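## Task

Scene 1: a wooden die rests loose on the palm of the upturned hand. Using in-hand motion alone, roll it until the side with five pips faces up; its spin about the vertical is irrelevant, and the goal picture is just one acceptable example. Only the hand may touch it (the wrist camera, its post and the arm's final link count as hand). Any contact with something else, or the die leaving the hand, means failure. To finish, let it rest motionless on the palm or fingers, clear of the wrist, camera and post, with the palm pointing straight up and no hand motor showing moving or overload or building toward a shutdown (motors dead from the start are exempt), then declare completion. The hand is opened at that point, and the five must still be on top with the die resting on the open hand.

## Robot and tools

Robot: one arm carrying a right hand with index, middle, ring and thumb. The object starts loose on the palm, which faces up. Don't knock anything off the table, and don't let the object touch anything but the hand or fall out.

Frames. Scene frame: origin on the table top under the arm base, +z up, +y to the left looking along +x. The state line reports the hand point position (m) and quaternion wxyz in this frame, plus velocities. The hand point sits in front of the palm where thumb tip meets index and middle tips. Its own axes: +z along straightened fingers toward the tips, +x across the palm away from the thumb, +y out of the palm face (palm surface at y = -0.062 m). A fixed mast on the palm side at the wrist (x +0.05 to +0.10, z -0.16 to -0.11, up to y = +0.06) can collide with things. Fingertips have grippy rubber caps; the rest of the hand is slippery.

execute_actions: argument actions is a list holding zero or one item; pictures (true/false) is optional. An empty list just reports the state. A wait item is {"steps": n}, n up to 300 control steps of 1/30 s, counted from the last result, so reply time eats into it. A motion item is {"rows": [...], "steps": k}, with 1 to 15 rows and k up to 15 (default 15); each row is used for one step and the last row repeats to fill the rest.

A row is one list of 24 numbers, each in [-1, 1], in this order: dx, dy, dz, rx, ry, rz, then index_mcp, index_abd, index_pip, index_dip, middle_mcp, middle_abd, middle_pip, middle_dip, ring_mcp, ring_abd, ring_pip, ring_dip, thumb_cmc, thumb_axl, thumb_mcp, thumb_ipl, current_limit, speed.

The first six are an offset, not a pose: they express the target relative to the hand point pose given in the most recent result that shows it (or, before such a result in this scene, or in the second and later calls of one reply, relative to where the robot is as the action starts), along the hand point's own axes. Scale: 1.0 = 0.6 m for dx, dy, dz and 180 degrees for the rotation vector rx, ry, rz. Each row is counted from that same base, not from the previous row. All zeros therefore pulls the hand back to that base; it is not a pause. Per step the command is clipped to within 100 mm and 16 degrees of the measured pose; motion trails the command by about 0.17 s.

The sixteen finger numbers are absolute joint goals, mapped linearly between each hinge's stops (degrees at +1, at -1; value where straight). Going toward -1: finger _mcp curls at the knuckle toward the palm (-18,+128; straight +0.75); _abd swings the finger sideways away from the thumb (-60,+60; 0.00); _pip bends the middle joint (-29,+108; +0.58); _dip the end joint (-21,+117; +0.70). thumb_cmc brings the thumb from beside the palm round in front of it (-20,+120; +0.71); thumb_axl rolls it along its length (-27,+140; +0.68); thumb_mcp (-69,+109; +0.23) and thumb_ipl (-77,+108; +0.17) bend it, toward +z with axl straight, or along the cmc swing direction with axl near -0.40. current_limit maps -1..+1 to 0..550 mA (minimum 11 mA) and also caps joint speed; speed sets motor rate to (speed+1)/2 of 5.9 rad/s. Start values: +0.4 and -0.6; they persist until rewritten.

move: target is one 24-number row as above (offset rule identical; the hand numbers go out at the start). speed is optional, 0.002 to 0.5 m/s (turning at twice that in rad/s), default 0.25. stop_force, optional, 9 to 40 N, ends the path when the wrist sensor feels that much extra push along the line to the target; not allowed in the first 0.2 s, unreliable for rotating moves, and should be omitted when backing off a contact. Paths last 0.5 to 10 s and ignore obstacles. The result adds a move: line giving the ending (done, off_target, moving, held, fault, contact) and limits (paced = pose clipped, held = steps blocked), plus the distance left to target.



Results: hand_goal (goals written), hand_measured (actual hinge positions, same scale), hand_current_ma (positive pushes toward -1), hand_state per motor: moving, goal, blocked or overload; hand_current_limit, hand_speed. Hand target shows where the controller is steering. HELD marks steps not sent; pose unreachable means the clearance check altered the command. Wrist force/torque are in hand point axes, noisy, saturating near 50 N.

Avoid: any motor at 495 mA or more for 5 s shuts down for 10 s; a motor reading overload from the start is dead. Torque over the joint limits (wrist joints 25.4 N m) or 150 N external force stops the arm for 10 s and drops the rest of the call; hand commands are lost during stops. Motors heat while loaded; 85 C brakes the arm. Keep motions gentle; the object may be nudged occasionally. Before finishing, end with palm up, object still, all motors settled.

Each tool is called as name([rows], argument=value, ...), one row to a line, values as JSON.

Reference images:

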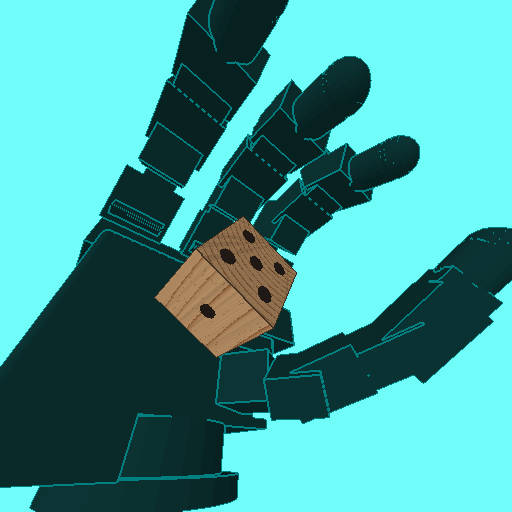

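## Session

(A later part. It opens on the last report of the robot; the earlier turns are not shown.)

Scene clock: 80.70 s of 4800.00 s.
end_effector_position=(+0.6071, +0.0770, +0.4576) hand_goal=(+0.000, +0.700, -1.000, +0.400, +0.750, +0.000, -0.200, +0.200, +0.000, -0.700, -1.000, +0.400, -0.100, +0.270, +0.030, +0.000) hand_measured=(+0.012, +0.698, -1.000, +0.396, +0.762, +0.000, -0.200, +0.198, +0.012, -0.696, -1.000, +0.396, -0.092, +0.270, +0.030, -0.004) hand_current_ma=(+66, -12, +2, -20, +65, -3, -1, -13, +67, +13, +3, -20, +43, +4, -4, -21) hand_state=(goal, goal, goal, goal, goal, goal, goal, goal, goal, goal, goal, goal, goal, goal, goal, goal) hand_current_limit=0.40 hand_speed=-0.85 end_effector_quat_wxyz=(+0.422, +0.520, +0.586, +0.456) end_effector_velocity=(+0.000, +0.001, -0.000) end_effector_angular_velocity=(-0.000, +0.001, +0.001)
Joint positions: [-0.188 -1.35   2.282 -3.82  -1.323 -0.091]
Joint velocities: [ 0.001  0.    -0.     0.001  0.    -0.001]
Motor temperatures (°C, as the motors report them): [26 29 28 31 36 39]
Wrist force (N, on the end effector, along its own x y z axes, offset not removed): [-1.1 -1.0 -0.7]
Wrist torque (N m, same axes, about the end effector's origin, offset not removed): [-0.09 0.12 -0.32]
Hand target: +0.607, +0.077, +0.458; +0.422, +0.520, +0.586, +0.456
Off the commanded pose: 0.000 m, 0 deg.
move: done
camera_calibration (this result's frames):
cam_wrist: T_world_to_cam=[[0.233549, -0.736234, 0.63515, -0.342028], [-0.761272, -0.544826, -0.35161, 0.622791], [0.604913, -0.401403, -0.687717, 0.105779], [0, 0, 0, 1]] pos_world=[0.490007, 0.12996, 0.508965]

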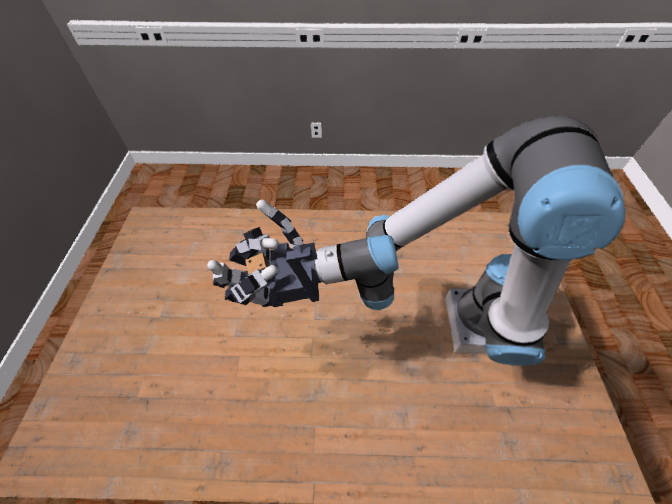

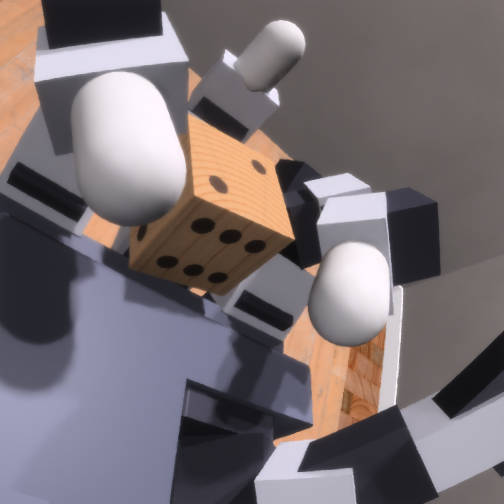

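move(target=[0,0,0,0,0,0,0.45,-0.1,-1,-0.5,0.75,0,0,0.2,0.45,0.1,-1,-0.5,-0.1,0.27,0.03,0,0.4,-0.8])

move(target=[0,0,0,0,0,0,0.45,0.8,-1,-0.5,0.75,0,0,0.2,0.45,-0.8,-1,-0.5,-0.1,0.27,0.03,0,0.4,-0.8])

move(target=[0,0,0,0,0,0,0.95,0.8,-1,0,0.9,0,0,0.2,0.95,-0.8,-1,0,-0.1,0.27,0.03,0,0.4,-0.85])

Scene clock: 88.17 s of 4800.00 s.
end_effector_position=(+0.6071, +0.0770, +0.4576) hand_goal=(+0.450, -0.100, -1.000, -0.500, +0.750, +0.000, +0.000, +0.200, +0.450, +0.100, -1.000, -0.500, -0.100, +0.270, +0.030, +0.000) hand_measured=(+0.454, -0.098, -1.000, -0.498, +0.762, +0.000, +0.000, +0.198, +0.456, +0.096, -1.000, -0.498, -0.092, +0.270, +0.030, -0.004) hand_current_ma=(+27, +14, +2, +11, +65, -3, +0, -12, +28, -16, +3, +11, +43, +4, -4, -21) hand_state=(goal, goal, goal, goal, goal, goal, goal, goal, goal, goal, goal, goal, goal, goal, goal, goal) hand_current_limit=0.40 hand_speed=-0.80 end_effector_quat_wxyz=(+0.422, +0.520, +0.586, +0.456) end_effector_velocity=(-0.000, -0.000, +0.000) end_effector_angular_velocity=(+0.001, -0.000, -0.001)
Joint positions: [-0.188 -1.35   2.282 -3.82  -1.323 -0.091]
Joint velocities: [-0.001 -0.     0.    -0.001  0.     0.001]
Motor temperatures (°C, as the motors report them): [26 29 28 31 36 39]
Wrist force (N, on the end effector, along its own x y z axes, offset not removed): [-0.5 0.4 -0.2]
Wrist torque (N m, same axes, about the end effector's origin, offset not removed): [0.01 -0.15 -0.28]
Hand target: +0.607, +0.077, +0.458; +0.422, +0.520, +0.586, +0.456
Off the commanded pose: 0.000 m, 0 deg.
move: done
camera_calibration (this result's frames):
cam_wrist: T_world_to_cam=[[0.233536, -0.736231, 0.635157, -0.342026], [-0.761265, -0.544827, -0.351624, 0.622794], [0.604927, -0.401406, -0.687704, 0.10577], [0, 0, 0, 1]] pos_world=[0.490003, 0.129961, 0.508968]

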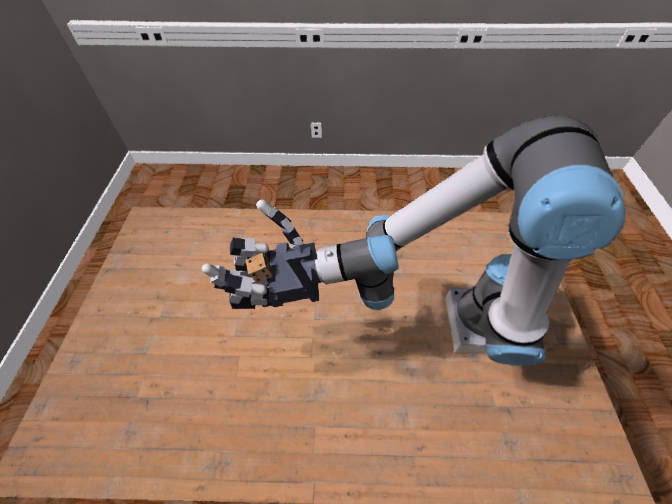

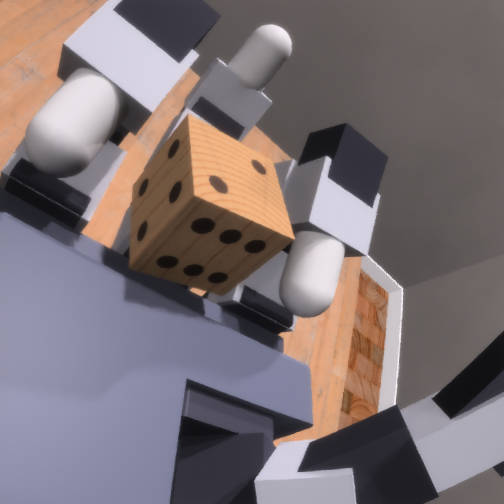

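Scene clock: 89.63 s of 4800.00 s.
end_effector_position=(+0.6071, +0.0770, +0.4576) hand_goal=(+0.450, +0.800, -1.000, -0.500, +0.750, +0.000, +0.000, +0.200, +0.450, -0.800, -1.000, -0.500, -0.100, +0.270, +0.030, +0.000) hand_measured=(+0.454, +0.474, -0.990, -0.500, +0.762, +0.000, +0.000, +0.198, +0.460, -0.496, -0.990, -0.508, -0.092, +0.270, +0.030, -0.004) hand_current_ma=(+27, -385, +57, +3, +65, -3, +0, -12, +52, +385, +53, -41, +43, +4, -4, -21) hand_state=(goal, blocked, goal, goal, goal, goal, goal, goal, goal, blocked, goal, goal, goal, goal, goal, goal) hand_current_limit=0.40 hand_speed=-0.80 end_effector_quat_wxyz=(+0.422, +0.520, +0.586, +0.456) end_effector_velocity=(+0.000, -0.000, +0.000) end_effector_angular_velocity=(+0.000, -0.001, -0.000)
Joint positions: [-0.188 -1.35   2.282 -3.82  -1.323 -0.091]
Joint velocities: [-0.     0.    -0.001 -0.    -0.     0.   ]
Motor temperatures (°C, as the motors report them): [26 29 28 31 36 39]
Wrist force (N, on the end effector, along its own x y z axes, offset not removed): [1.6 -0.8 -3.1]
Wrist torque (N m, same axes, about the end effector's origin, offset not removed): [0.20 -0.23 -0.05]
Hand target: +0.607, +0.077, +0.458; +0.422, +0.520, +0.586, +0.456
Off the commanded pose: 0.000 m, 0 deg.
move: done
camera_calibration (this result's frames):
cam_wrist: T_world_to_cam=[[0.233536, -0.736231, 0.635157, -0.342026], [-0.761265, -0.544827, -0.351624, 0.622794], [0.604927, -0.401406, -0.687704, 0.10577], [0, 0, 0, 1]] pos_world=[0.490003, 0.129961, 0.508968]

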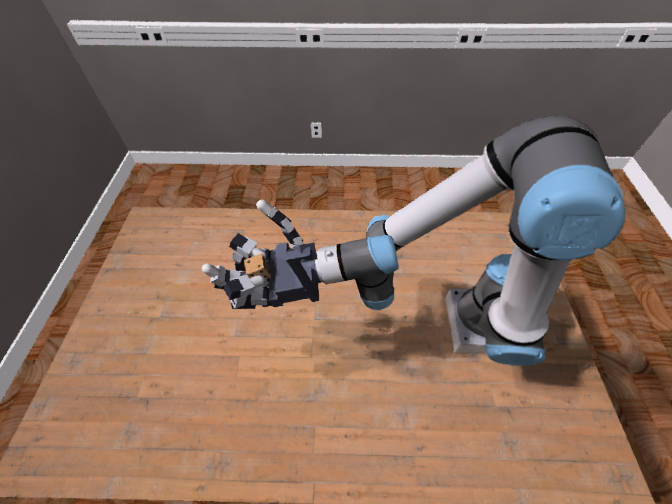

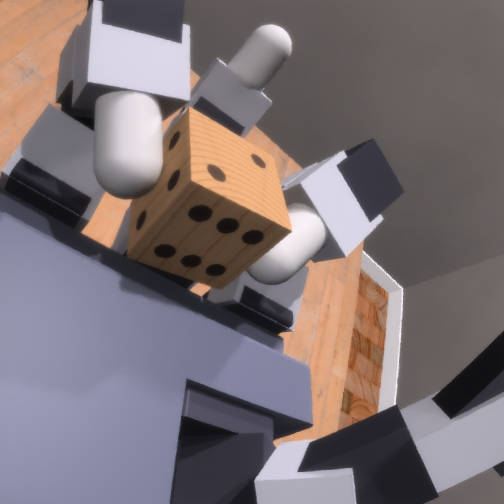

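Scene clock: 91.93 s of 4800.00 s.
end_effector_position=(+0.6071, +0.0770, +0.4576) hand_goal=(+0.950, +0.800, -1.000, +0.000, +0.900, +0.000, +0.000, +0.200, +0.950, -0.800, -1.000, +0.000, -0.100, +0.270, +0.030, +0.000) hand_measured=(+0.950, +0.498, -0.960, +0.016, +0.908, +0.000, +0.000, +0.198, +0.964, -0.690, -0.958, +0.006, -0.092, +0.270, +0.030, -0.004) hand_current_ma=(+2, -385, +214, +85, +44, -3, +2, -12, +77, +381, +226, +31, +43, +4, -4, -21) hand_state=(goal, blocked, blocked, goal, goal, goal, goal, goal, goal, moving, blocked, goal, goal, goal, goal, goal) hand_current_limit=0.40 hand_speed=-0.85 end_effector_quat_wxyz=(+0.422, +0.520, +0.586, +0.456) end_effector_velocity=(-0.000, +0.000, -0.000) end_effector_angular_velocity=(+0.000, +0.000, +0.000)
Joint positions: [-0.188 -1.35   2.282 -3.82  -1.323 -0.091]
Joint velocities: [ 0. -0.  0. -0. -0.  0.]
Motor temperatures (°C, as the motors report them): [26 29 28 31 36 39]
Wrist force (N, on the end effector, along its own x y z axes, offset not removed): [-1.4 2.3 -1.8]
Wrist torque (N m, same axes, about the end effector's origin, offset not removed): [0.48 0.12 -0.32]
Hand target: +0.607, +0.077, +0.458; +0.422, +0.520, +0.586, +0.456
Off the commanded pose: 0.000 m, 0 deg.
move: done
camera_calibration (this result's frames):
cam_wrist: T_world_to_cam=[[0.233536, -0.736232, 0.635157, -0.342026], [-0.761265, -0.544827, -0.351624, 0.622794], [0.604927, -0.401406, -0.687704, 0.10577], [0, 0, 0, 1]] pos_world=[0.490003, 0.129961, 0.508968]

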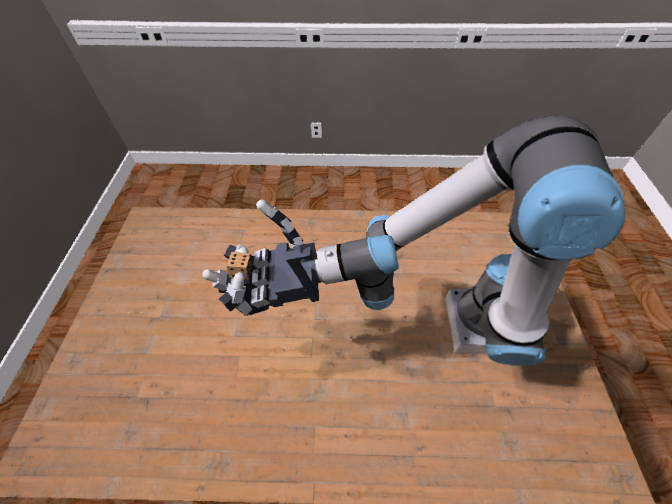

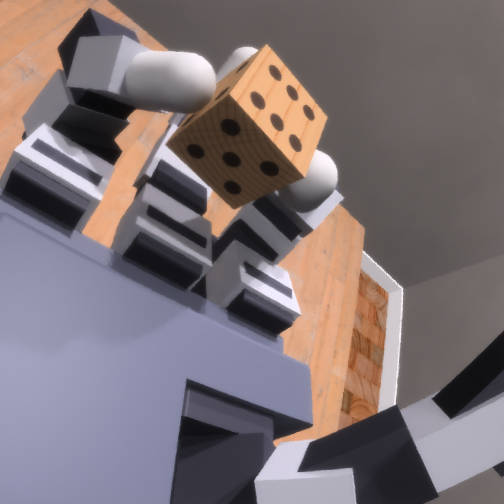

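Six up. Release gently.

move(target=[0,0,0,-0.05,0,0,0.95,0.2,-1,0,0.75,0,0,0.2,0.95,-0.1,-1,0,-0.1,0.27,0.03,0,0.4,-0.9], speed=0.03)

Scene clock: 98.17 s of 4800.00 s.
end_effector_position=(+0.6071, +0.0770, +0.4577) hand_goal=(+0.950, +0.200, -1.000, +0.000, +0.750, +0.000, +0.000, +0.200, +0.950, -0.100, -1.000, +0.000, -0.100, +0.270, +0.030, +0.000) hand_measured=(+0.956, +0.202, -0.998, +0.002, +0.778, +0.000, +0.000, +0.198, +0.964, -0.104, -0.998, +0.002, -0.092, +0.270, +0.030, -0.004) hand_current_ma=(+32, +14, +13, +12, +152, -3, +3, -12, +79, -16, +14, +12, +43, +4, -4, -21) hand_state=(goal, goal, goal, goal, blocked, goal, goal, goal, goal, goal, goal, goal, goal, goal, goal, goal) hand_current_limit=0.40 hand_speed=-0.90 end_effector_quat_wxyz=(+0.461, +0.485, +0.549, +0.501) end_effector_velocity=(+0.000, +0.000, -0.000) end_effector_angular_velocity=(+0.000, -0.008, +0.000)
Joint positions: [-0.186 -1.208  2.245 -4.087 -1.315 -0.05 ]
Joint velocities: [ 0.001  0.008 -0.003 -0.014  0.     0.002]
Motor temperatures (°C, as the motors report them): [26 29 28 31 36 39]
Wrist force (N, on the end effector, along its own x y z axes, offset not removed): [0.5 0.5 -3.0]
Wrist torque (N m, same axes, about the end effector's origin, offset not removed): [0.41 -0.12 -0.18]
Hand target: +0.607, +0.077, +0.458; +0.461, +0.485, +0.549, +0.501
Off the commanded pose: 0.000 m, 0 deg.
move: done
camera_calibration (this result's frames):
cam_wrist: T_world_to_cam=[[0.135873, -0.746019, 0.651915, -0.289714], [-0.695155, -0.540633, -0.473789, 0.638318], [0.705903, -0.388807, -0.592056, -0.00029008], [0, 0, 0, 1]] pos_world=[0.483299, 0.128851, 0.491125]

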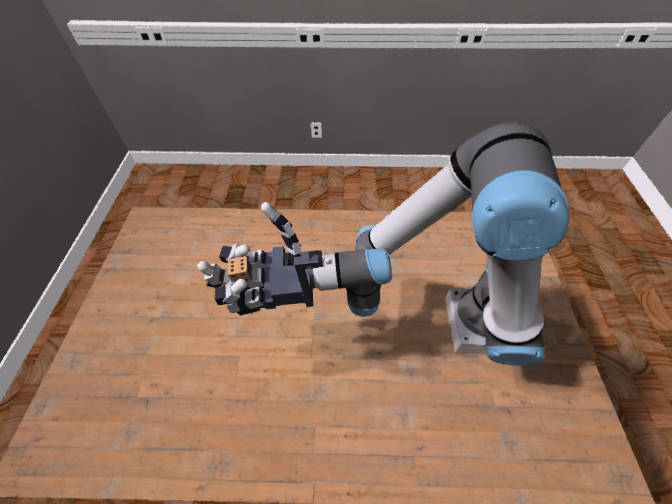

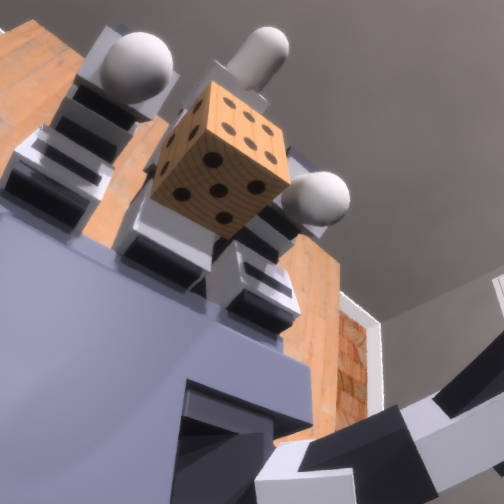

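Push it back with the middle finger.

move(target=[0,0,0,0,0,0,0.45,-0.1,-1,-0.5,0.7,0,-0.5,0.5,0.45,0.1,-1,-0.5,-0.1,0.27,0.03,0,0.4,-0.85])

Scene clock: 104.43 s of 4800.00 s.
end_effector_position=(+0.6071, +0.0770, +0.4577) hand_goal=(+0.450, -0.100, -1.000, -0.500, +0.700, +0.000, -0.500, +0.500, +0.450, +0.100, -1.000, -0.500, -0.100, +0.270, +0.030, +0.000) hand_measured=(+0.466, -0.098, -1.000, -0.498, +0.726, +0.000, -0.494, +0.498, +0.468, +0.096, -1.000, -0.498, -0.092, +0.270, +0.030, -0.004) hand_current_ma=(+93, +14, +5, +11, +141, -3, +29, -13, +95, -16, +5, +11, +43, +4, -4, -21) hand_state=(goal, goal, goal, goal, blocked, goal, goal, goal, goal, goal, goal, goal, goal, goal, goal, goal) hand_current_limit=0.40 hand_speed=-0.85 end_effector_quat_wxyz=(+0.461, +0.485, +0.549, +0.501) end_effector_velocity=(-0.000, -0.000, -0.000) end_effector_angular_velocity=(+0.001, +0.001, -0.000)
Joint positions: [-0.186 -1.208  2.245 -4.087 -1.314 -0.05 ]
Joint velocities: [-0.001 -0.     0.001 -0.     0.     0.001]
Motor temperatures (°C, as the motors report them): [26 29 28 31 36 39]
Wrist force (N, on the end effector, along its own x y z axes, offset not removed): [-1.8 1.0 -2.0]
Wrist torque (N m, same axes, about the end effector's origin, offset not removed): [0.30 0.18 -0.33]
Hand target: +0.607, +0.077, +0.458; +0.461, +0.485, +0.549, +0.501
Off the commanded pose: 0.000 m, 0 deg.
move: done
camera_calibration (this result's frames):
cam_wrist: T_world_to_cam=[[0.135899, -0.746015, 0.651915, -0.289716], [-0.695135, -0.540658, -0.473789, 0.638317], [0.705917, -0.388782, -0.592056, -0.000291489], [0, 0, 0, 1]] pos_world=[0.483294, 0.128866, 0.491125]

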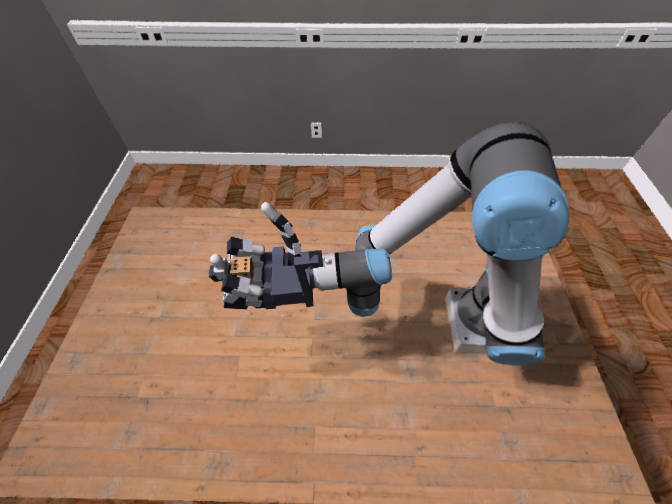

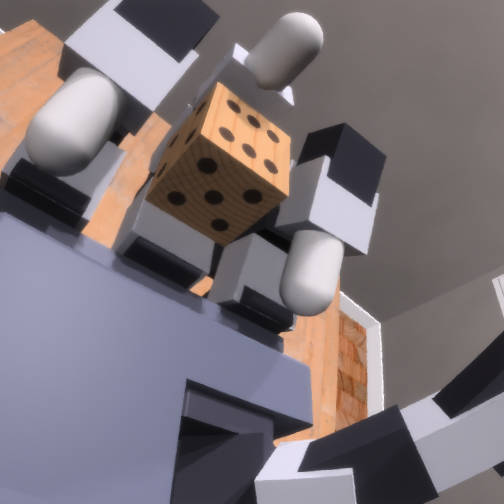

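move(target=[0,0,0,0,0,0,0.45,-0.1,-1,-0.5,0.45,0,-0.75,0.7,0.45,0.1,-1,-0.5,-0.1,0.27,0.03,0,0.4,-0.9])

move(target=[0,0,0,0,0,0,0.45,-0.1,-1,-0.5,0.75,0,0,0.2,0.45,0.1,-1,-0.5,-0.1,0.27,0.03,0,0.4,-0.8])

Scene clock: 110.67 s of 4800.00 s.
end_effector_position=(+0.6071, +0.0770, +0.4577) hand_goal=(+0.450, -0.100, -1.000, -0.500, +0.450, +0.000, -0.750, +0.700, +0.450, +0.100, -1.000, -0.500, -0.100, +0.270, +0.030, +0.000) hand_measured=(+0.466, -0.098, -1.000, -0.498, +0.470, +0.000, -0.748, +0.696, +0.468, +0.096, -1.000, -0.498, -0.092, +0.270, +0.030, -0.004) hand_current_ma=(+93, +14, +5, +11, +113, -3, +11, -16, +94, -16, +5, +11, +43, +4, -4, -21) hand_state=(goal, goal, goal, goal, blocked, goal, goal, goal, goal, goal, goal, goal, goal, goal, goal, goal) hand_current_limit=0.40 hand_speed=-0.90 end_effector_quat_wxyz=(+0.461, +0.485, +0.549, +0.501) end_effector_velocity=(+0.000, -0.002, -0.000) end_effector_angular_velocity=(+0.002, +0.000, -0.003)
Joint positions: [-0.186 -1.208  2.245 -4.087 -1.314 -0.05 ]
Joint velocities: [-0.003 -0.     0.001 -0.001  0.     0.002]
Motor temperatures (°C, as the motors report them): [26 29 28 31 36 39]
Wrist force (N, on the end effector, along its own x y z axes, offset not removed): [-1.4 0.9 -0.7]
Wrist torque (N m, same axes, about the end effector's origin, offset not removed): [0.17 0.16 -0.32]
Hand target: +0.607, +0.077, +0.458; +0.461, +0.485, +0.549, +0.501
Off the commanded pose: 0.000 m, 0 deg.
move: done
camera_calibration (this result's frames):
cam_wrist: T_world_to_cam=[[0.135878, -0.746019, 0.651915, -0.289715], [-0.695151, -0.540638, -0.473789, 0.638317], [0.705905, -0.388802, -0.592056, -0.000291315], [0, 0, 0, 1]] pos_world=[0.483298, 0.128852, 0.491125]

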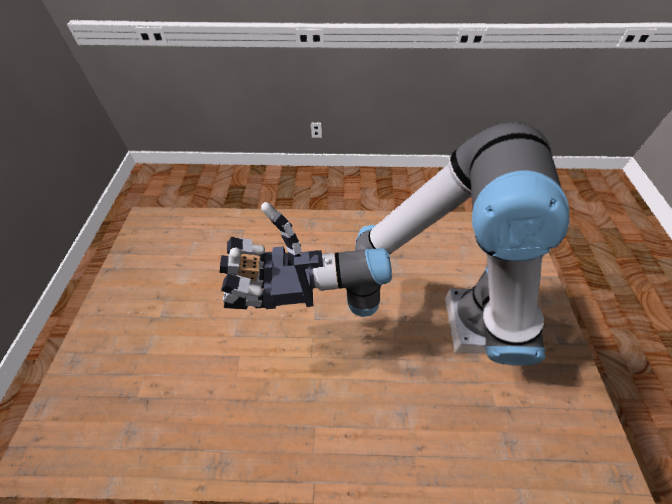

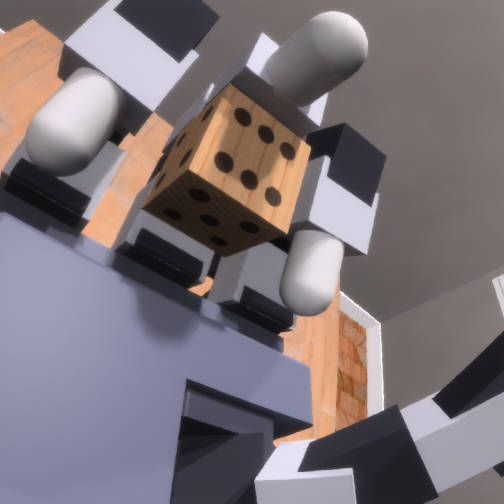

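Scene clock: 112.47 s of 4800.00 s.
end_effector_position=(+0.6071, +0.0770, +0.4577) hand_goal=(+0.450, -0.100, -1.000, -0.500, +0.750, +0.000, +0.000, +0.200, +0.450, +0.100, -1.000, -0.500, -0.100, +0.270, +0.030, +0.000) hand_measured=(+0.466, -0.098, -1.000, -0.498, +0.760, +0.000, +0.000, +0.202, +0.468, +0.096, -1.000, -0.498, -0.092, +0.270, +0.030, -0.004) hand_current_ma=(+93, +14, +5, +11, +56, -3, -1, +15, +94, -16, +5, +11, +43, +4, -4, -21) hand_state=(goal, goal, goal, goal, goal, goal, goal, goal, goal, goal, goal, goal, goal, goal, goal, goal) hand_current_limit=0.40 hand_speed=-0.80 end_effector_quat_wxyz=(+0.461, +0.485, +0.549, +0.501) end_effector_velocity=(+0.000, -0.000, +0.001) end_effector_angular_velocity=(+0.000, -0.001, +0.000)
Joint positions: [-0.186 -1.208  2.245 -4.087 -1.314 -0.05 ]
Joint velocities: [ 0.    -0.    -0.001 -0.     0.     0.001]
Motor temperatures (°C, as the motors report them): [26 29 28 31 36 39]
Wrist force (N, on the end effector, along its own x y z axes, offset not removed): [0.8 0.5 -2.3]
Wrist torque (N m, same axes, about the end effector's origin, offset not removed): [0.31 -0.05 -0.03]
Hand target: +0.607, +0.077, +0.458; +0.461, +0.485, +0.549, +0.501
Off the commanded pose: 0.000 m, 0 deg.
move: done
camera_calibration (this result's frames):
cam_wrist: T_world_to_cam=[[0.135878, -0.746019, 0.651915, -0.289715], [-0.69515, -0.540638, -0.473789, 0.638317], [0.705906, -0.388802, -0.592056, -0.000291538], [0, 0, 0, 1]] pos_world=[0.483298, 0.128852, 0.491125]

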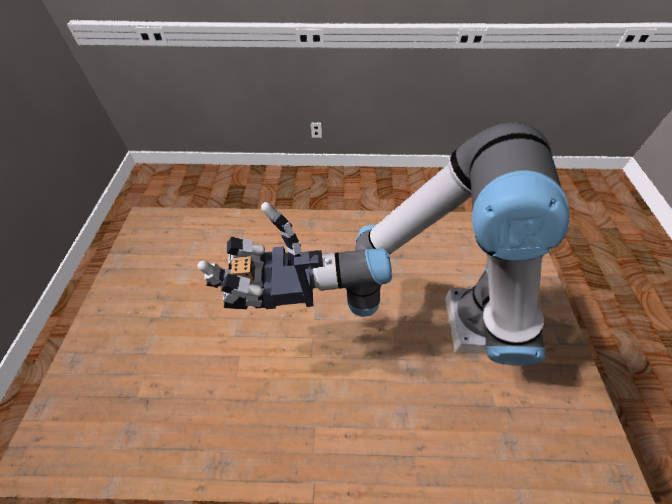

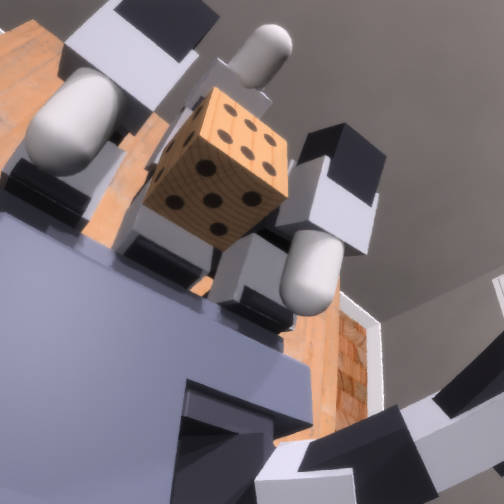

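Pinch it where it is.

move(target=[0,0,0,0.05,0,0,0.72,0,-1,-0.65,0.75,0,0.1,0,0.72,0,-1,-0.65,-0.1,0.27,0.03,0,0.4,-0.8], speed=0.04)

move(target=[0,0,0,0,0,0,0.72,0.8,-1,-0.65,0.75,0,0.1,0,0.72,-0.8,-1,-0.65,-0.1,0.27,0.03,0,0.4,-0.8])

move(target=[0,0,0,0,0,0,1,0.8,-1,0,0.9,0,0.1,0,1,-0.8,-1,0,-0.1,0.27,0.03,0,0.4,-0.85])

Scene clock: 119.57 s of 4800.00 s.
end_effector_position=(+0.6070, +0.0770, +0.4576) hand_goal=(+0.720, +0.000, -1.000, -0.650, +0.750, +0.000, +0.100, +0.000, +0.720, +0.000, -1.000, -0.650, -0.100, +0.270, +0.030, +0.000) hand_measured=(+0.726, -0.002, -1.000, -0.648, +0.760, +0.000, +0.100, +0.004, +0.726, +0.004, -1.000, -0.648, -0.092, +0.270, +0.030, -0.004) hand_current_ma=(+30, -14, +5, +15, +56, -3, +0, +16, +30, +15, +5, +16, +43, +4, -4, -21) hand_state=(goal, goal, goal, goal, goal, goal, goal, goal, goal, goal, goal, goal, goal, goal, goal, goal) hand_current_limit=0.40 hand_speed=-0.80 end_effector_quat_wxyz=(+0.422, +0.520, +0.586, +0.456) end_effector_velocity=(+0.000, -0.000, -0.000) end_effector_angular_velocity=(-0.001, +0.013, -0.000)
Joint positions: [-0.188 -1.35   2.282 -3.821 -1.323 -0.091]
Joint velocities: [-0.    -0.011  0.001  0.023 -0.001 -0.003]
Motor temperatures (°C, as the motors report them): [26 29 28 31 36 39]
Wrist force (N, on the end effector, along its own x y z axes, offset not removed): [-2.2 1.5 -1.3]
Wrist torque (N m, same axes, about the end effector's origin, offset not removed): [0.42 0.33 -0.32]
Hand target: +0.607, +0.077, +0.458; +0.422, +0.520, +0.587, +0.456
Off the commanded pose: 0.000 m, 0 deg.
move: done
camera_calibration (this result's frames):
cam_wrist: T_world_to_cam=[[0.233374, -0.736245, 0.6352, -0.341935], [-0.761161, -0.544829, -0.351845, 0.622821], [0.60512, -0.401378, -0.687551, 0.105585], [0, 0, 0, 1]] pos_world=[0.489975, 0.129962, 0.508928]

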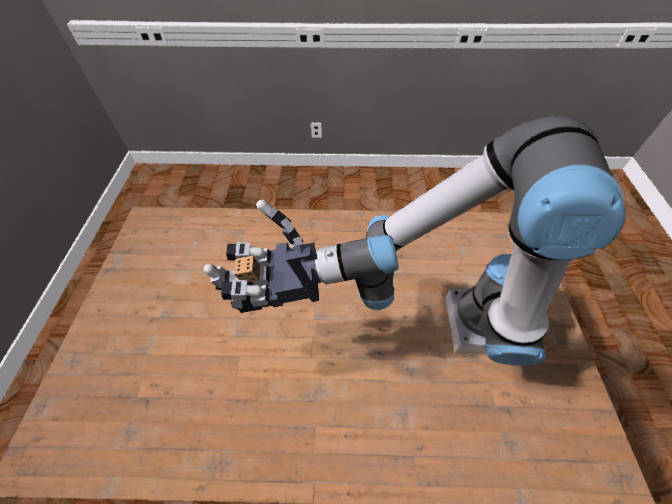

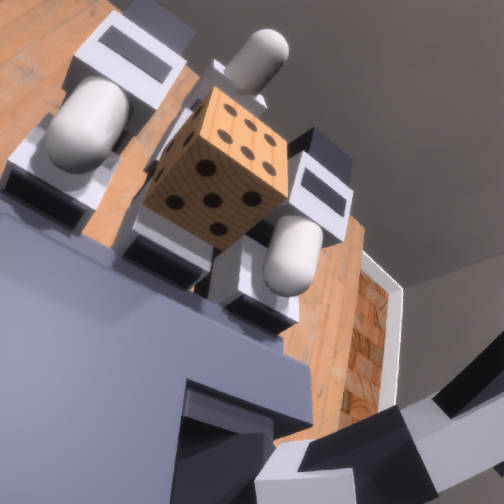

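Scene clock: 120.90 s of 4800.00 s.
end_effector_position=(+0.6070, +0.0770, +0.4576) hand_goal=(+0.720, +0.800, -1.000, -0.650, +0.750, +0.000, +0.100, +0.000, +0.720, -0.800, -1.000, -0.650, -0.100, +0.270, +0.030, +0.000) hand_measured=(+0.726, +0.550, -0.992, -0.658, +0.760, +0.000, +0.100, +0.004, +0.726, -0.540, -0.990, -0.658, -0.092, +0.270, +0.030, -0.004) hand_current_ma=(+30, -385, +48, -42, +57, -3, +1, +16, +35, +385, +52, -48, +43, +4, -4, -21) hand_state=(goal, blocked, goal, goal, goal, goal, goal, goal, goal, blocked, goal, goal, goal, goal, goal, goal) hand_current_limit=0.40 hand_speed=-0.80 end_effector_quat_wxyz=(+0.422, +0.520, +0.586, +0.456) end_effector_velocity=(-0.000, +0.000, +0.000) end_effector_angular_velocity=(-0.001, -0.001, +0.000)
Joint positions: [-0.188 -1.35   2.282 -3.821 -1.323 -0.091]
Joint velocities: [ 0.     0.    -0.    -0.    -0.    -0.001]
Motor temperatures (°C, as the motors report them): [26 29 28 31 36 39]
Wrist force (N, on the end effector, along its own x y z axes, offset not removed): [-0.7 -0.6 -1.3]
Wrist torque (N m, same axes, about the end effector's origin, offset not removed): [0.16 -0.11 -0.27]
Hand target: +0.607, +0.077, +0.458; +0.422, +0.520, +0.586, +0.456
Off the commanded pose: 0.000 m, 0 deg.
move: done
camera_calibration (this result's frames):
cam_wrist: T_world_to_cam=[[0.233359, -0.73625, 0.635201, -0.341927], [-0.761184, -0.544805, -0.351831, 0.622818], [0.605096, -0.401402, -0.687557, 0.105597], [0, 0, 0, 1]] pos_world=[0.489975, 0.129958, 0.508923]

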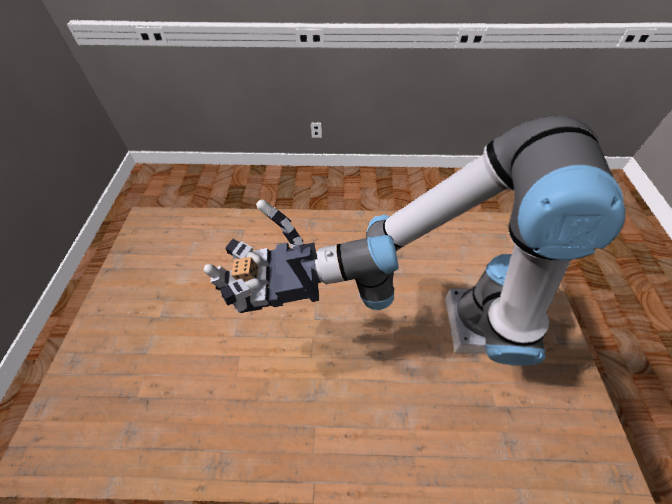

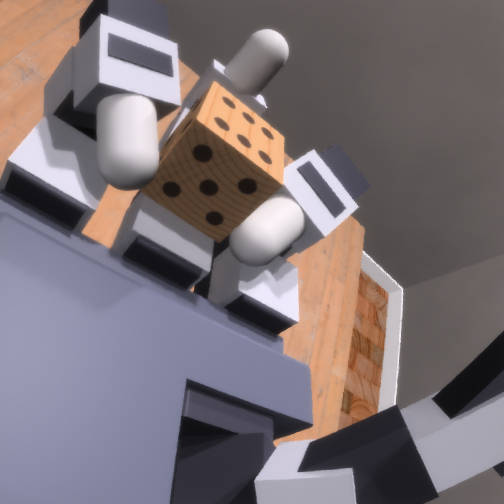

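Scene clock: 123.40 s of 4800.00 s.
end_effector_position=(+0.6070, +0.0770, +0.4576) hand_goal=(+1.000, +0.800, -1.000, +0.000, +0.900, +0.000, +0.100, +0.000, +1.000, -0.800, -1.000, +0.000, -0.100, +0.270, +0.030, +0.000) hand_measured=(+1.000, +0.688, -0.948, +0.014, +0.910, +0.000, +0.100, +0.004, +1.000, -0.554, -0.956, +0.012, -0.092, +0.270, +0.030, -0.004) hand_current_ma=(+0, -380, +277, +77, +56, -3, +2, +16, +1, +385, +227, +64, +43, +4, -4, -21) hand_state=(goal, moving, blocked, goal, goal, goal, goal, goal, goal, blocked, blocked, goal, goal, goal, goal, goal) hand_current_limit=0.40 hand_speed=-0.85 end_effector_quat_wxyz=(+0.422, +0.520, +0.586, +0.456) end_effector_velocity=(+0.000, -0.001, -0.000) end_effector_angular_velocity=(+0.002, +0.000, -0.001)
Joint positions: [-0.188 -1.35   2.282 -3.821 -1.323 -0.091]
Joint velocities: [-0.001  0.    -0.     0.001  0.     0.002]
Motor temperatures (°C, as the motors report them): [26 29 28 31 36 39]
Wrist force (N, on the end effector, along its own x y z axes, offset not removed): [1.0 0.1 -4.0]
Wrist torque (N m, same axes, about the end effector's origin, offset not removed): [0.36 -0.23 -0.08]
Hand target: +0.607, +0.077, +0.458; +0.422, +0.520, +0.586, +0.456
Off the commanded pose: 0.000 m, 0 deg.
move: done
camera_calibration (this result's frames):
cam_wrist: T_world_to_cam=[[0.233355, -0.736249, 0.635203, -0.341927], [-0.761182, -0.544806, -0.351836, 0.622821], [0.605101, -0.401403, -0.687553, 0.105593], [0, 0, 0, 1]] pos_world=[0.489976, 0.129958, 0.508925]

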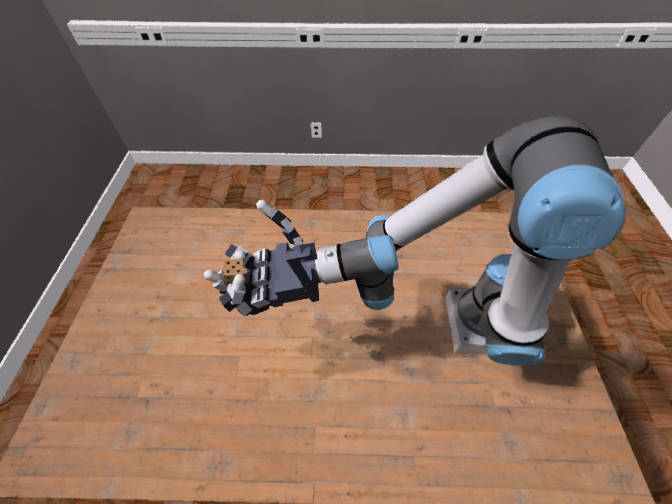

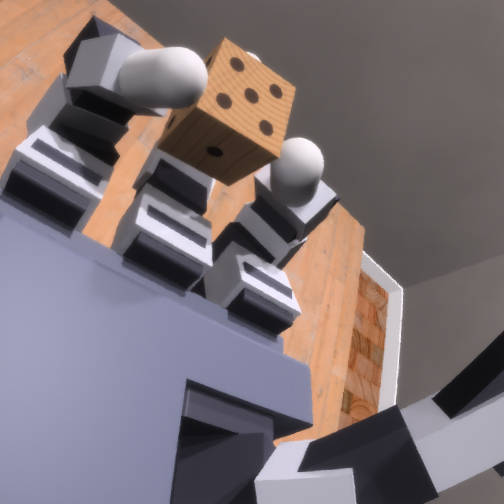

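move(target=[0,0,0,0,0,0,0.95,0.15,-1,0,0.8,0,0.2,0,0.95,-0.15,-1,0,-0.1,0.27,0.03,0,0.4,-0.9])

move(target=[0,0,0,-0.05,0,0.012,0.72,0,0.3,0.3,0.72,0,0.3,0.3,0.72,0,0.3,0.3,-0.1,0.27,0.03,0,0.4,-0.85], speed=0.03)

Scene clock: 130.27 s of 4800.00 s.
end_effector_position=(+0.6070, +0.0770, +0.4576) hand_goal=(+0.950, +0.150, -1.000, +0.000, +0.800, +0.000, +0.200, +0.000, +0.950, -0.150, -1.000, +0.000, -0.100, +0.270, +0.030, +0.000) hand_measured=(+0.968, +0.152, -0.996, +0.002, +0.824, +0.000, +0.200, +0.004, +0.966, -0.154, -0.996, +0.002, -0.092, +0.270, +0.030, -0.004) hand_current_ma=(+99, +14, +16, +12, +135, -3, +2, +16, +87, -15, +17, +12, +43, +4, -4, -21) hand_state=(goal, goal, goal, goal, blocked, goal, goal, goal, goal, goal, goal, goal, goal, goal, goal, goal) hand_current_limit=0.40 hand_speed=-0.90 end_effector_quat_wxyz=(+0.422, +0.520, +0.586, +0.456) end_effector_velocity=(-0.000, -0.001, -0.000) end_effector_angular_velocity=(-0.000, +0.000, -0.002)
Joint positions: [-0.188 -1.35   2.282 -3.821 -1.323 -0.091]
Joint velocities: [-0.001 -0.     0.001 -0.    -0.    -0.   ]
Motor temperatures (°C, as the motors report them): [26 29 28 31 36 39]
Wrist force (N, on the end effector, along its own x y z axes, offset not removed): [-2.0 -0.9 -1.8]
Wrist torque (N m, same axes, about the end effector's origin, offset not removed): [0.00 0.32 -0.40]
Hand target: +0.607, +0.077, +0.458; +0.422, +0.520, +0.586, +0.456
Off the commanded pose: 0.000 m, 0 deg.
move: done
camera_calibration (this result's frames):
cam_wrist: T_world_to_cam=[[0.233358, -0.73625, 0.635201, -0.341926], [-0.761184, -0.544805, -0.351833, 0.622818], [0.605098, -0.401402, -0.687556, 0.105595], [0, 0, 0, 1]] pos_world=[0.489975, 0.129958, 0.508923]

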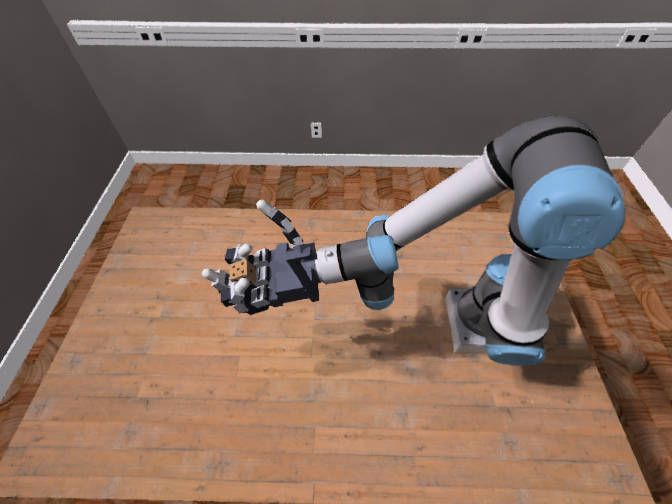

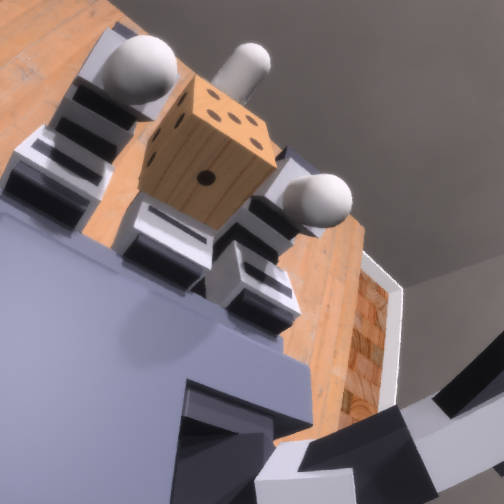

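Scene clock: 134.03 s of 4800.00 s.
end_effector_position=(+0.6071, +0.0770, +0.4577) hand_goal=(+0.720, +0.000, +0.300, +0.300, +0.720, +0.000, +0.300, +0.300, +0.720, +0.000, +0.300, +0.300, -0.100, +0.270, +0.030, +0.000) hand_measured=(+0.740, +0.002, +0.300, +0.298, +0.750, +0.000, +0.300, +0.298, +0.742, -0.004, +0.300, +0.298, -0.092, +0.270, +0.030, -0.004) hand_current_ma=(+114, +14, +2, -12, +162, -3, +2, -11, +116, -15, +2, -12, +43, +4, -4, -21) hand_state=(blocked, goal, goal, goal, blocked, goal, goal, goal, blocked, goal, goal, goal, goal, goal, goal, goal) hand_current_limit=0.40 hand_speed=-0.85 end_effector_quat_wxyz=(+0.453, +0.496, +0.539, +0.509) end_effector_velocity=(+0.000, +0.001, +0.000) end_effector_angular_velocity=(-0.000, -0.001, +0.001)
Joint positions: [-0.175 -1.208  2.243 -4.086 -1.328 -0.011]
Joint velocities: [ 0.001 -0.    -0.001  0.     0.    -0.   ]
Motor temperatures (°C, as the motors report them): [26 29 28 31 36 39]
Wrist force (N, on the end effector, along its own x y z axes, offset not removed): [-2.7 2.3 -3.6]
Wrist torque (N m, same axes, about the end effector's origin, offset not removed): [0.84 0.35 -0.34]
Hand target: +0.607, +0.077, +0.458; +0.453, +0.496, +0.539, +0.509
Off the commanded pose: 0.000 m, 0 deg.
move: done
camera_calibration (this result's frames):
cam_wrist: T_world_to_cam=[[0.133259, -0.770465, 0.623398, -0.273184], [-0.699461, -0.518738, -0.491595, 0.647379], [0.702137, -0.370533, -0.608037, 0.00790112], [0, 0, 0, 1]] pos_world=[0.483673, 0.128269, 0.493355]

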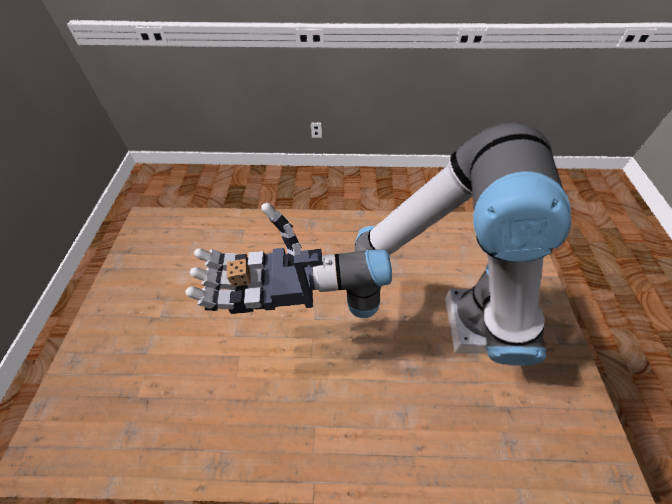

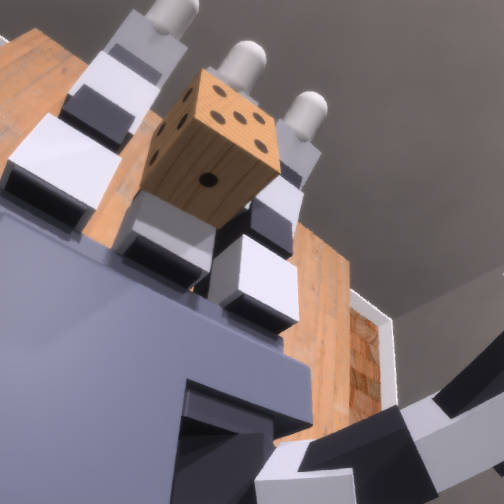

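Fingers are still about 4° down; levelling.

move(target=[0,0,0,-0.023,0,-0.005,0.72,0,0.3,0.3,0.72,0,0.3,0.3,0.72,0,0.3,0.3,-0.1,0.27,0.03,0,0.4,-0.85], speed=0.03)

wait(seconds=1.5)

finished_scene(scene=1)

Scene clock: 142.00 s of 4800.00 s.
end_effector_position=(+0.6072, +0.0770, +0.4577) hand_goal=(+0.720, +0.000, +0.300, +0.300, +0.720, +0.000, +0.300, +0.300, +0.720, +0.000, +0.300, +0.300, -0.100, +0.270, +0.030, +0.000) hand_measured=(+0.740, +0.002, +0.300, +0.298, +0.750, +0.000, +0.300, +0.298, +0.742, -0.004, +0.300, +0.298, -0.092, +0.270, +0.030, -0.004) hand_current_ma=(+114, +14, +2, -12, +162, -3, +2, -11, +116, -15, +2, -12, +43, +4, -4, -21) hand_state=(blocked, goal, goal, goal, blocked, goal, goal, goal, blocked, goal, goal, goal, goal, goal, goal, goal) hand_current_limit=0.40 hand_speed=-0.85 end_effector_quat_wxyz=(+0.474, +0.475, +0.524, +0.524) end_effector_velocity=(-0.000, -0.001, -0.000) end_effector_angular_velocity=(+0.000, -0.009, -0.002)
Joint positions: [-0.175 -1.144  2.215 -4.195 -1.327 -0.009]
Joint velocities: [-0.002  0.008 -0.003 -0.013  0.     0.001]
Motor temperatures (°C, as the motors report them): [26 29 28 31 36 39]
Wrist force (N, on the end effector, along its own x y z axes, offset not removed): [0.0 -0.9 -2.4]
Wrist torque (N m, same axes, about the end effector's origin, offset not removed): [0.11 -0.09 -0.20]
Hand target: +0.607, +0.077, +0.458; +0.474, +0.475, +0.524, +0.524
Off the commanded pose: 0.000 m, 0 deg.
move: done
camera_calibration (this result's frames):
cam_wrist: T_world_to_cam=[[0.0874334, -0.765133, 0.637908, -0.252433], [-0.662061, -0.523105, -0.536689, 0.645685], [0.744332, -0.37541, -0.552302, -0.0428559], [0, 0, 0, 1]] pos_world=[0.481453, 0.128528, 0.483892]

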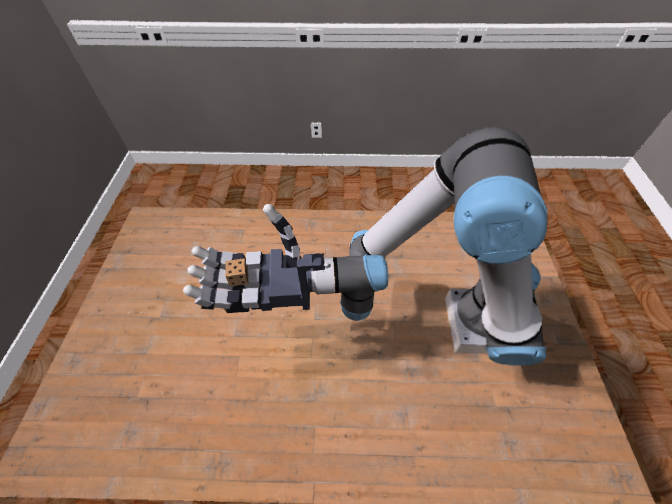

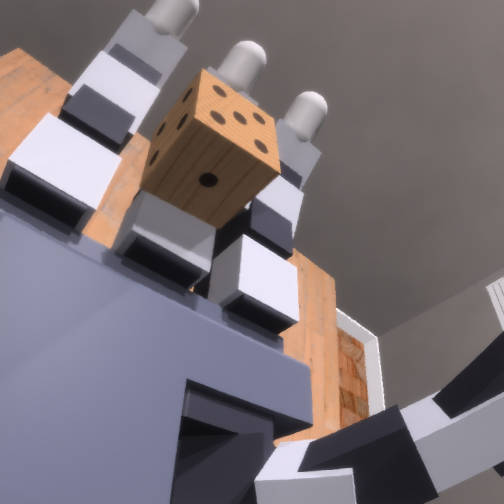

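Scene clock: 143.50 s of 4800.00 s.
end_effector_position=(+0.6072, +0.0770, +0.4577) hand_goal=(+0.720, +0.000, +0.300, +0.300, +0.720, +0.000, +0.300, +0.300, +0.720, +0.000, +0.300, +0.300, -0.100, +0.270, +0.030, +0.000) hand_measured=(+0.740, +0.002, +0.300, +0.298, +0.750, +0.000, +0.300, +0.298, +0.742, -0.004, +0.300, +0.298, -0.092, +0.270, +0.030, -0.004) hand_current_ma=(+114, +14, +2, -12, +162, -3, +2, -11, +116, -15, +2, -12, +43, +4, -4, -21) hand_state=(blocked, goal, goal, goal, blocked, goal, goal, goal, blocked, goal, goal, goal, goal, goal, goal, goal) hand_current_limit=0.40 hand_speed=-0.85 end_effector_quat_wxyz=(+0.474, +0.475, +0.524, +0.524) end_effector_velocity=(+0.000, +0.000, -0.000) end_effector_angular_velocity=(+0.001, +0.001, +0.001)
Joint positions: [-0.175 -1.144  2.215 -4.197 -1.327 -0.009]
Joint velocities: [ 0.001 -0.     0.     0.001  0.     0.001]
Motor temperatures (°C, as the motors report them): [26 29 28 31 36 39]
Wrist force (N, on the end effector, along its own x y z axes, offset not removed): [-1.6 -0.1 -1.7]
Wrist torque (N m, same axes, about the end effector's origin, offset not removed): [0.10 0.22 -0.24]
Hand target: +0.607, +0.077, +0.458; +0.474, +0.475, +0.524, +0.524
Off the commanded pose: 0.000 m, 0 deg.
Steps of this call (steps 1 to 45: nothing new was sent). Readings (end_effector_position | what the end effector reports):
1: (+0.6072, +0.0770, +0.4577) | hand_goal=(+0.720, +0.000, +0.300, +0.300, +0.720, +0.000, +0.300, +0.300, +0.720, +0.000, +0.300, +0.300, -0.100, +0.270, +0.030, +0.000) hand_measured=(+0.740, +0.002, +0.300, +0.298, +0.750, +0.000, +0.300, +0.298, +0.742, -0.004, +0.300, +0.298, -0.092, +0.270, +0.030, -0.004) hand_current_ma=(+114, +14, +2, -12, +162, -3, +2, -11, +116, -15, +2, -12, +43, +4, -4, -21) hand_state=(blocked, goal, goal, goal, blocked, goal, goal, goal, blocked, goal, goal, goal, goal, goal, goal, goal) hand_current_limit=0.40 hand_speed=-0.85
2: (+0.6072, +0.0770, +0.4577) | hand_goal=(+0.720, +0.000, +0.300, +0.300, +0.720, +0.000, +0.300, +0.300, +0.720, +0.000, +0.300, +0.300, -0.100, +0.270, +0.030, +0.000) hand_measured=(+0.740, +0.002, +0.300, +0.298, +0.750, +0.000, +0.300, +0.298, +0.742, -0.004, +0.300, +0.298, -0.092, +0.270, +0.030, -0.004) hand_current_ma=(+114, +14, +2, -12, +162, -3, +2, -11, +116, -15, +2, -12, +43, +4, -4, -21) hand_state=(blocked, goal, goal, goal, blocked, goal, goal, goal, blocked, goal, goal, goal, goal, goal, goal, goal) hand_current_limit=0.40 hand_speed=-0.85
4: (+0.6072, +0.0770, +0.4577) | hand_goal=(+0.720, +0.000, +0.300, +0.300, +0.720, +0.000, +0.300, +0.300, +0.720, +0.000, +0.300, +0.300, -0.100, +0.270, +0.030, +0.000) hand_measured=(+0.740, +0.002, +0.300, +0.298, +0.750, +0.000, +0.300, +0.298, +0.742, -0.004, +0.300, +0.298, -0.092, +0.270, +0.030, -0.004) hand_current_ma=(+114, +14, +2, -12, +162, -3, +2, -11, +116, -15, +2, -12, +43, +4, -4, -21) hand_state=(blocked, goal, goal, goal, blocked, goal, goal, goal, blocked, goal, goal, goal, goal, goal, goal, goal) hand_current_limit=0.40 hand_speed=-0.85
8: (+0.6072, +0.0770, +0.4577) | hand_goal=(+0.720, +0.000, +0.300, +0.300, +0.720, +0.000, +0.300, +0.300, +0.720, +0.000, +0.300, +0.300, -0.100, +0.270, +0.030, +0.000) hand_measured=(+0.740, +0.002, +0.300, +0.298, +0.750, +0.000, +0.300, +0.298, +0.742, -0.004, +0.300, +0.298, -0.092, +0.270, +0.030, -0.004) hand_current_ma=(+114, +14, +2, -12, +162, -3, +2, -11, +116, -15, +2, -12, +43, +4, -4, -21) hand_state=(blocked, goal, goal, goal, blocked, goal, goal, goal, blocked, goal, goal, goal, goal, goal, goal, goal) hand_current_limit=0.40 hand_speed=-0.85
45: the state above
camera_calibration (this result's frames):
cam_wrist: T_world_to_cam=[[0.0869406, -0.765082, 0.638036, -0.252203], [-0.661652, -0.523145, -0.537156, 0.645657], [0.744754, -0.375457, -0.551701, -0.0433828], [0, 0, 0, 1]] pos_world=[0.481436, 0.128528, 0.483799]

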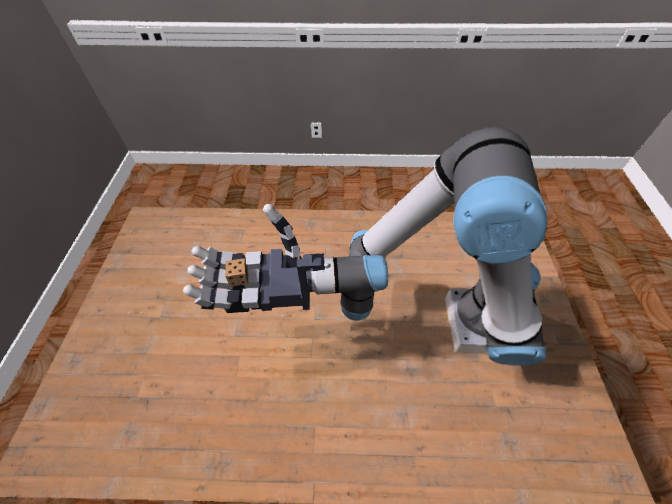

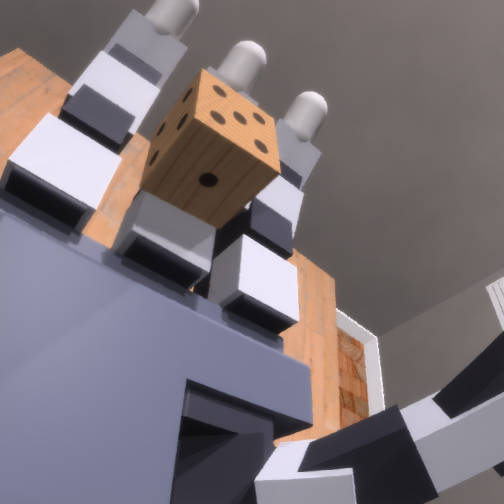

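The scene is finished: the task was done.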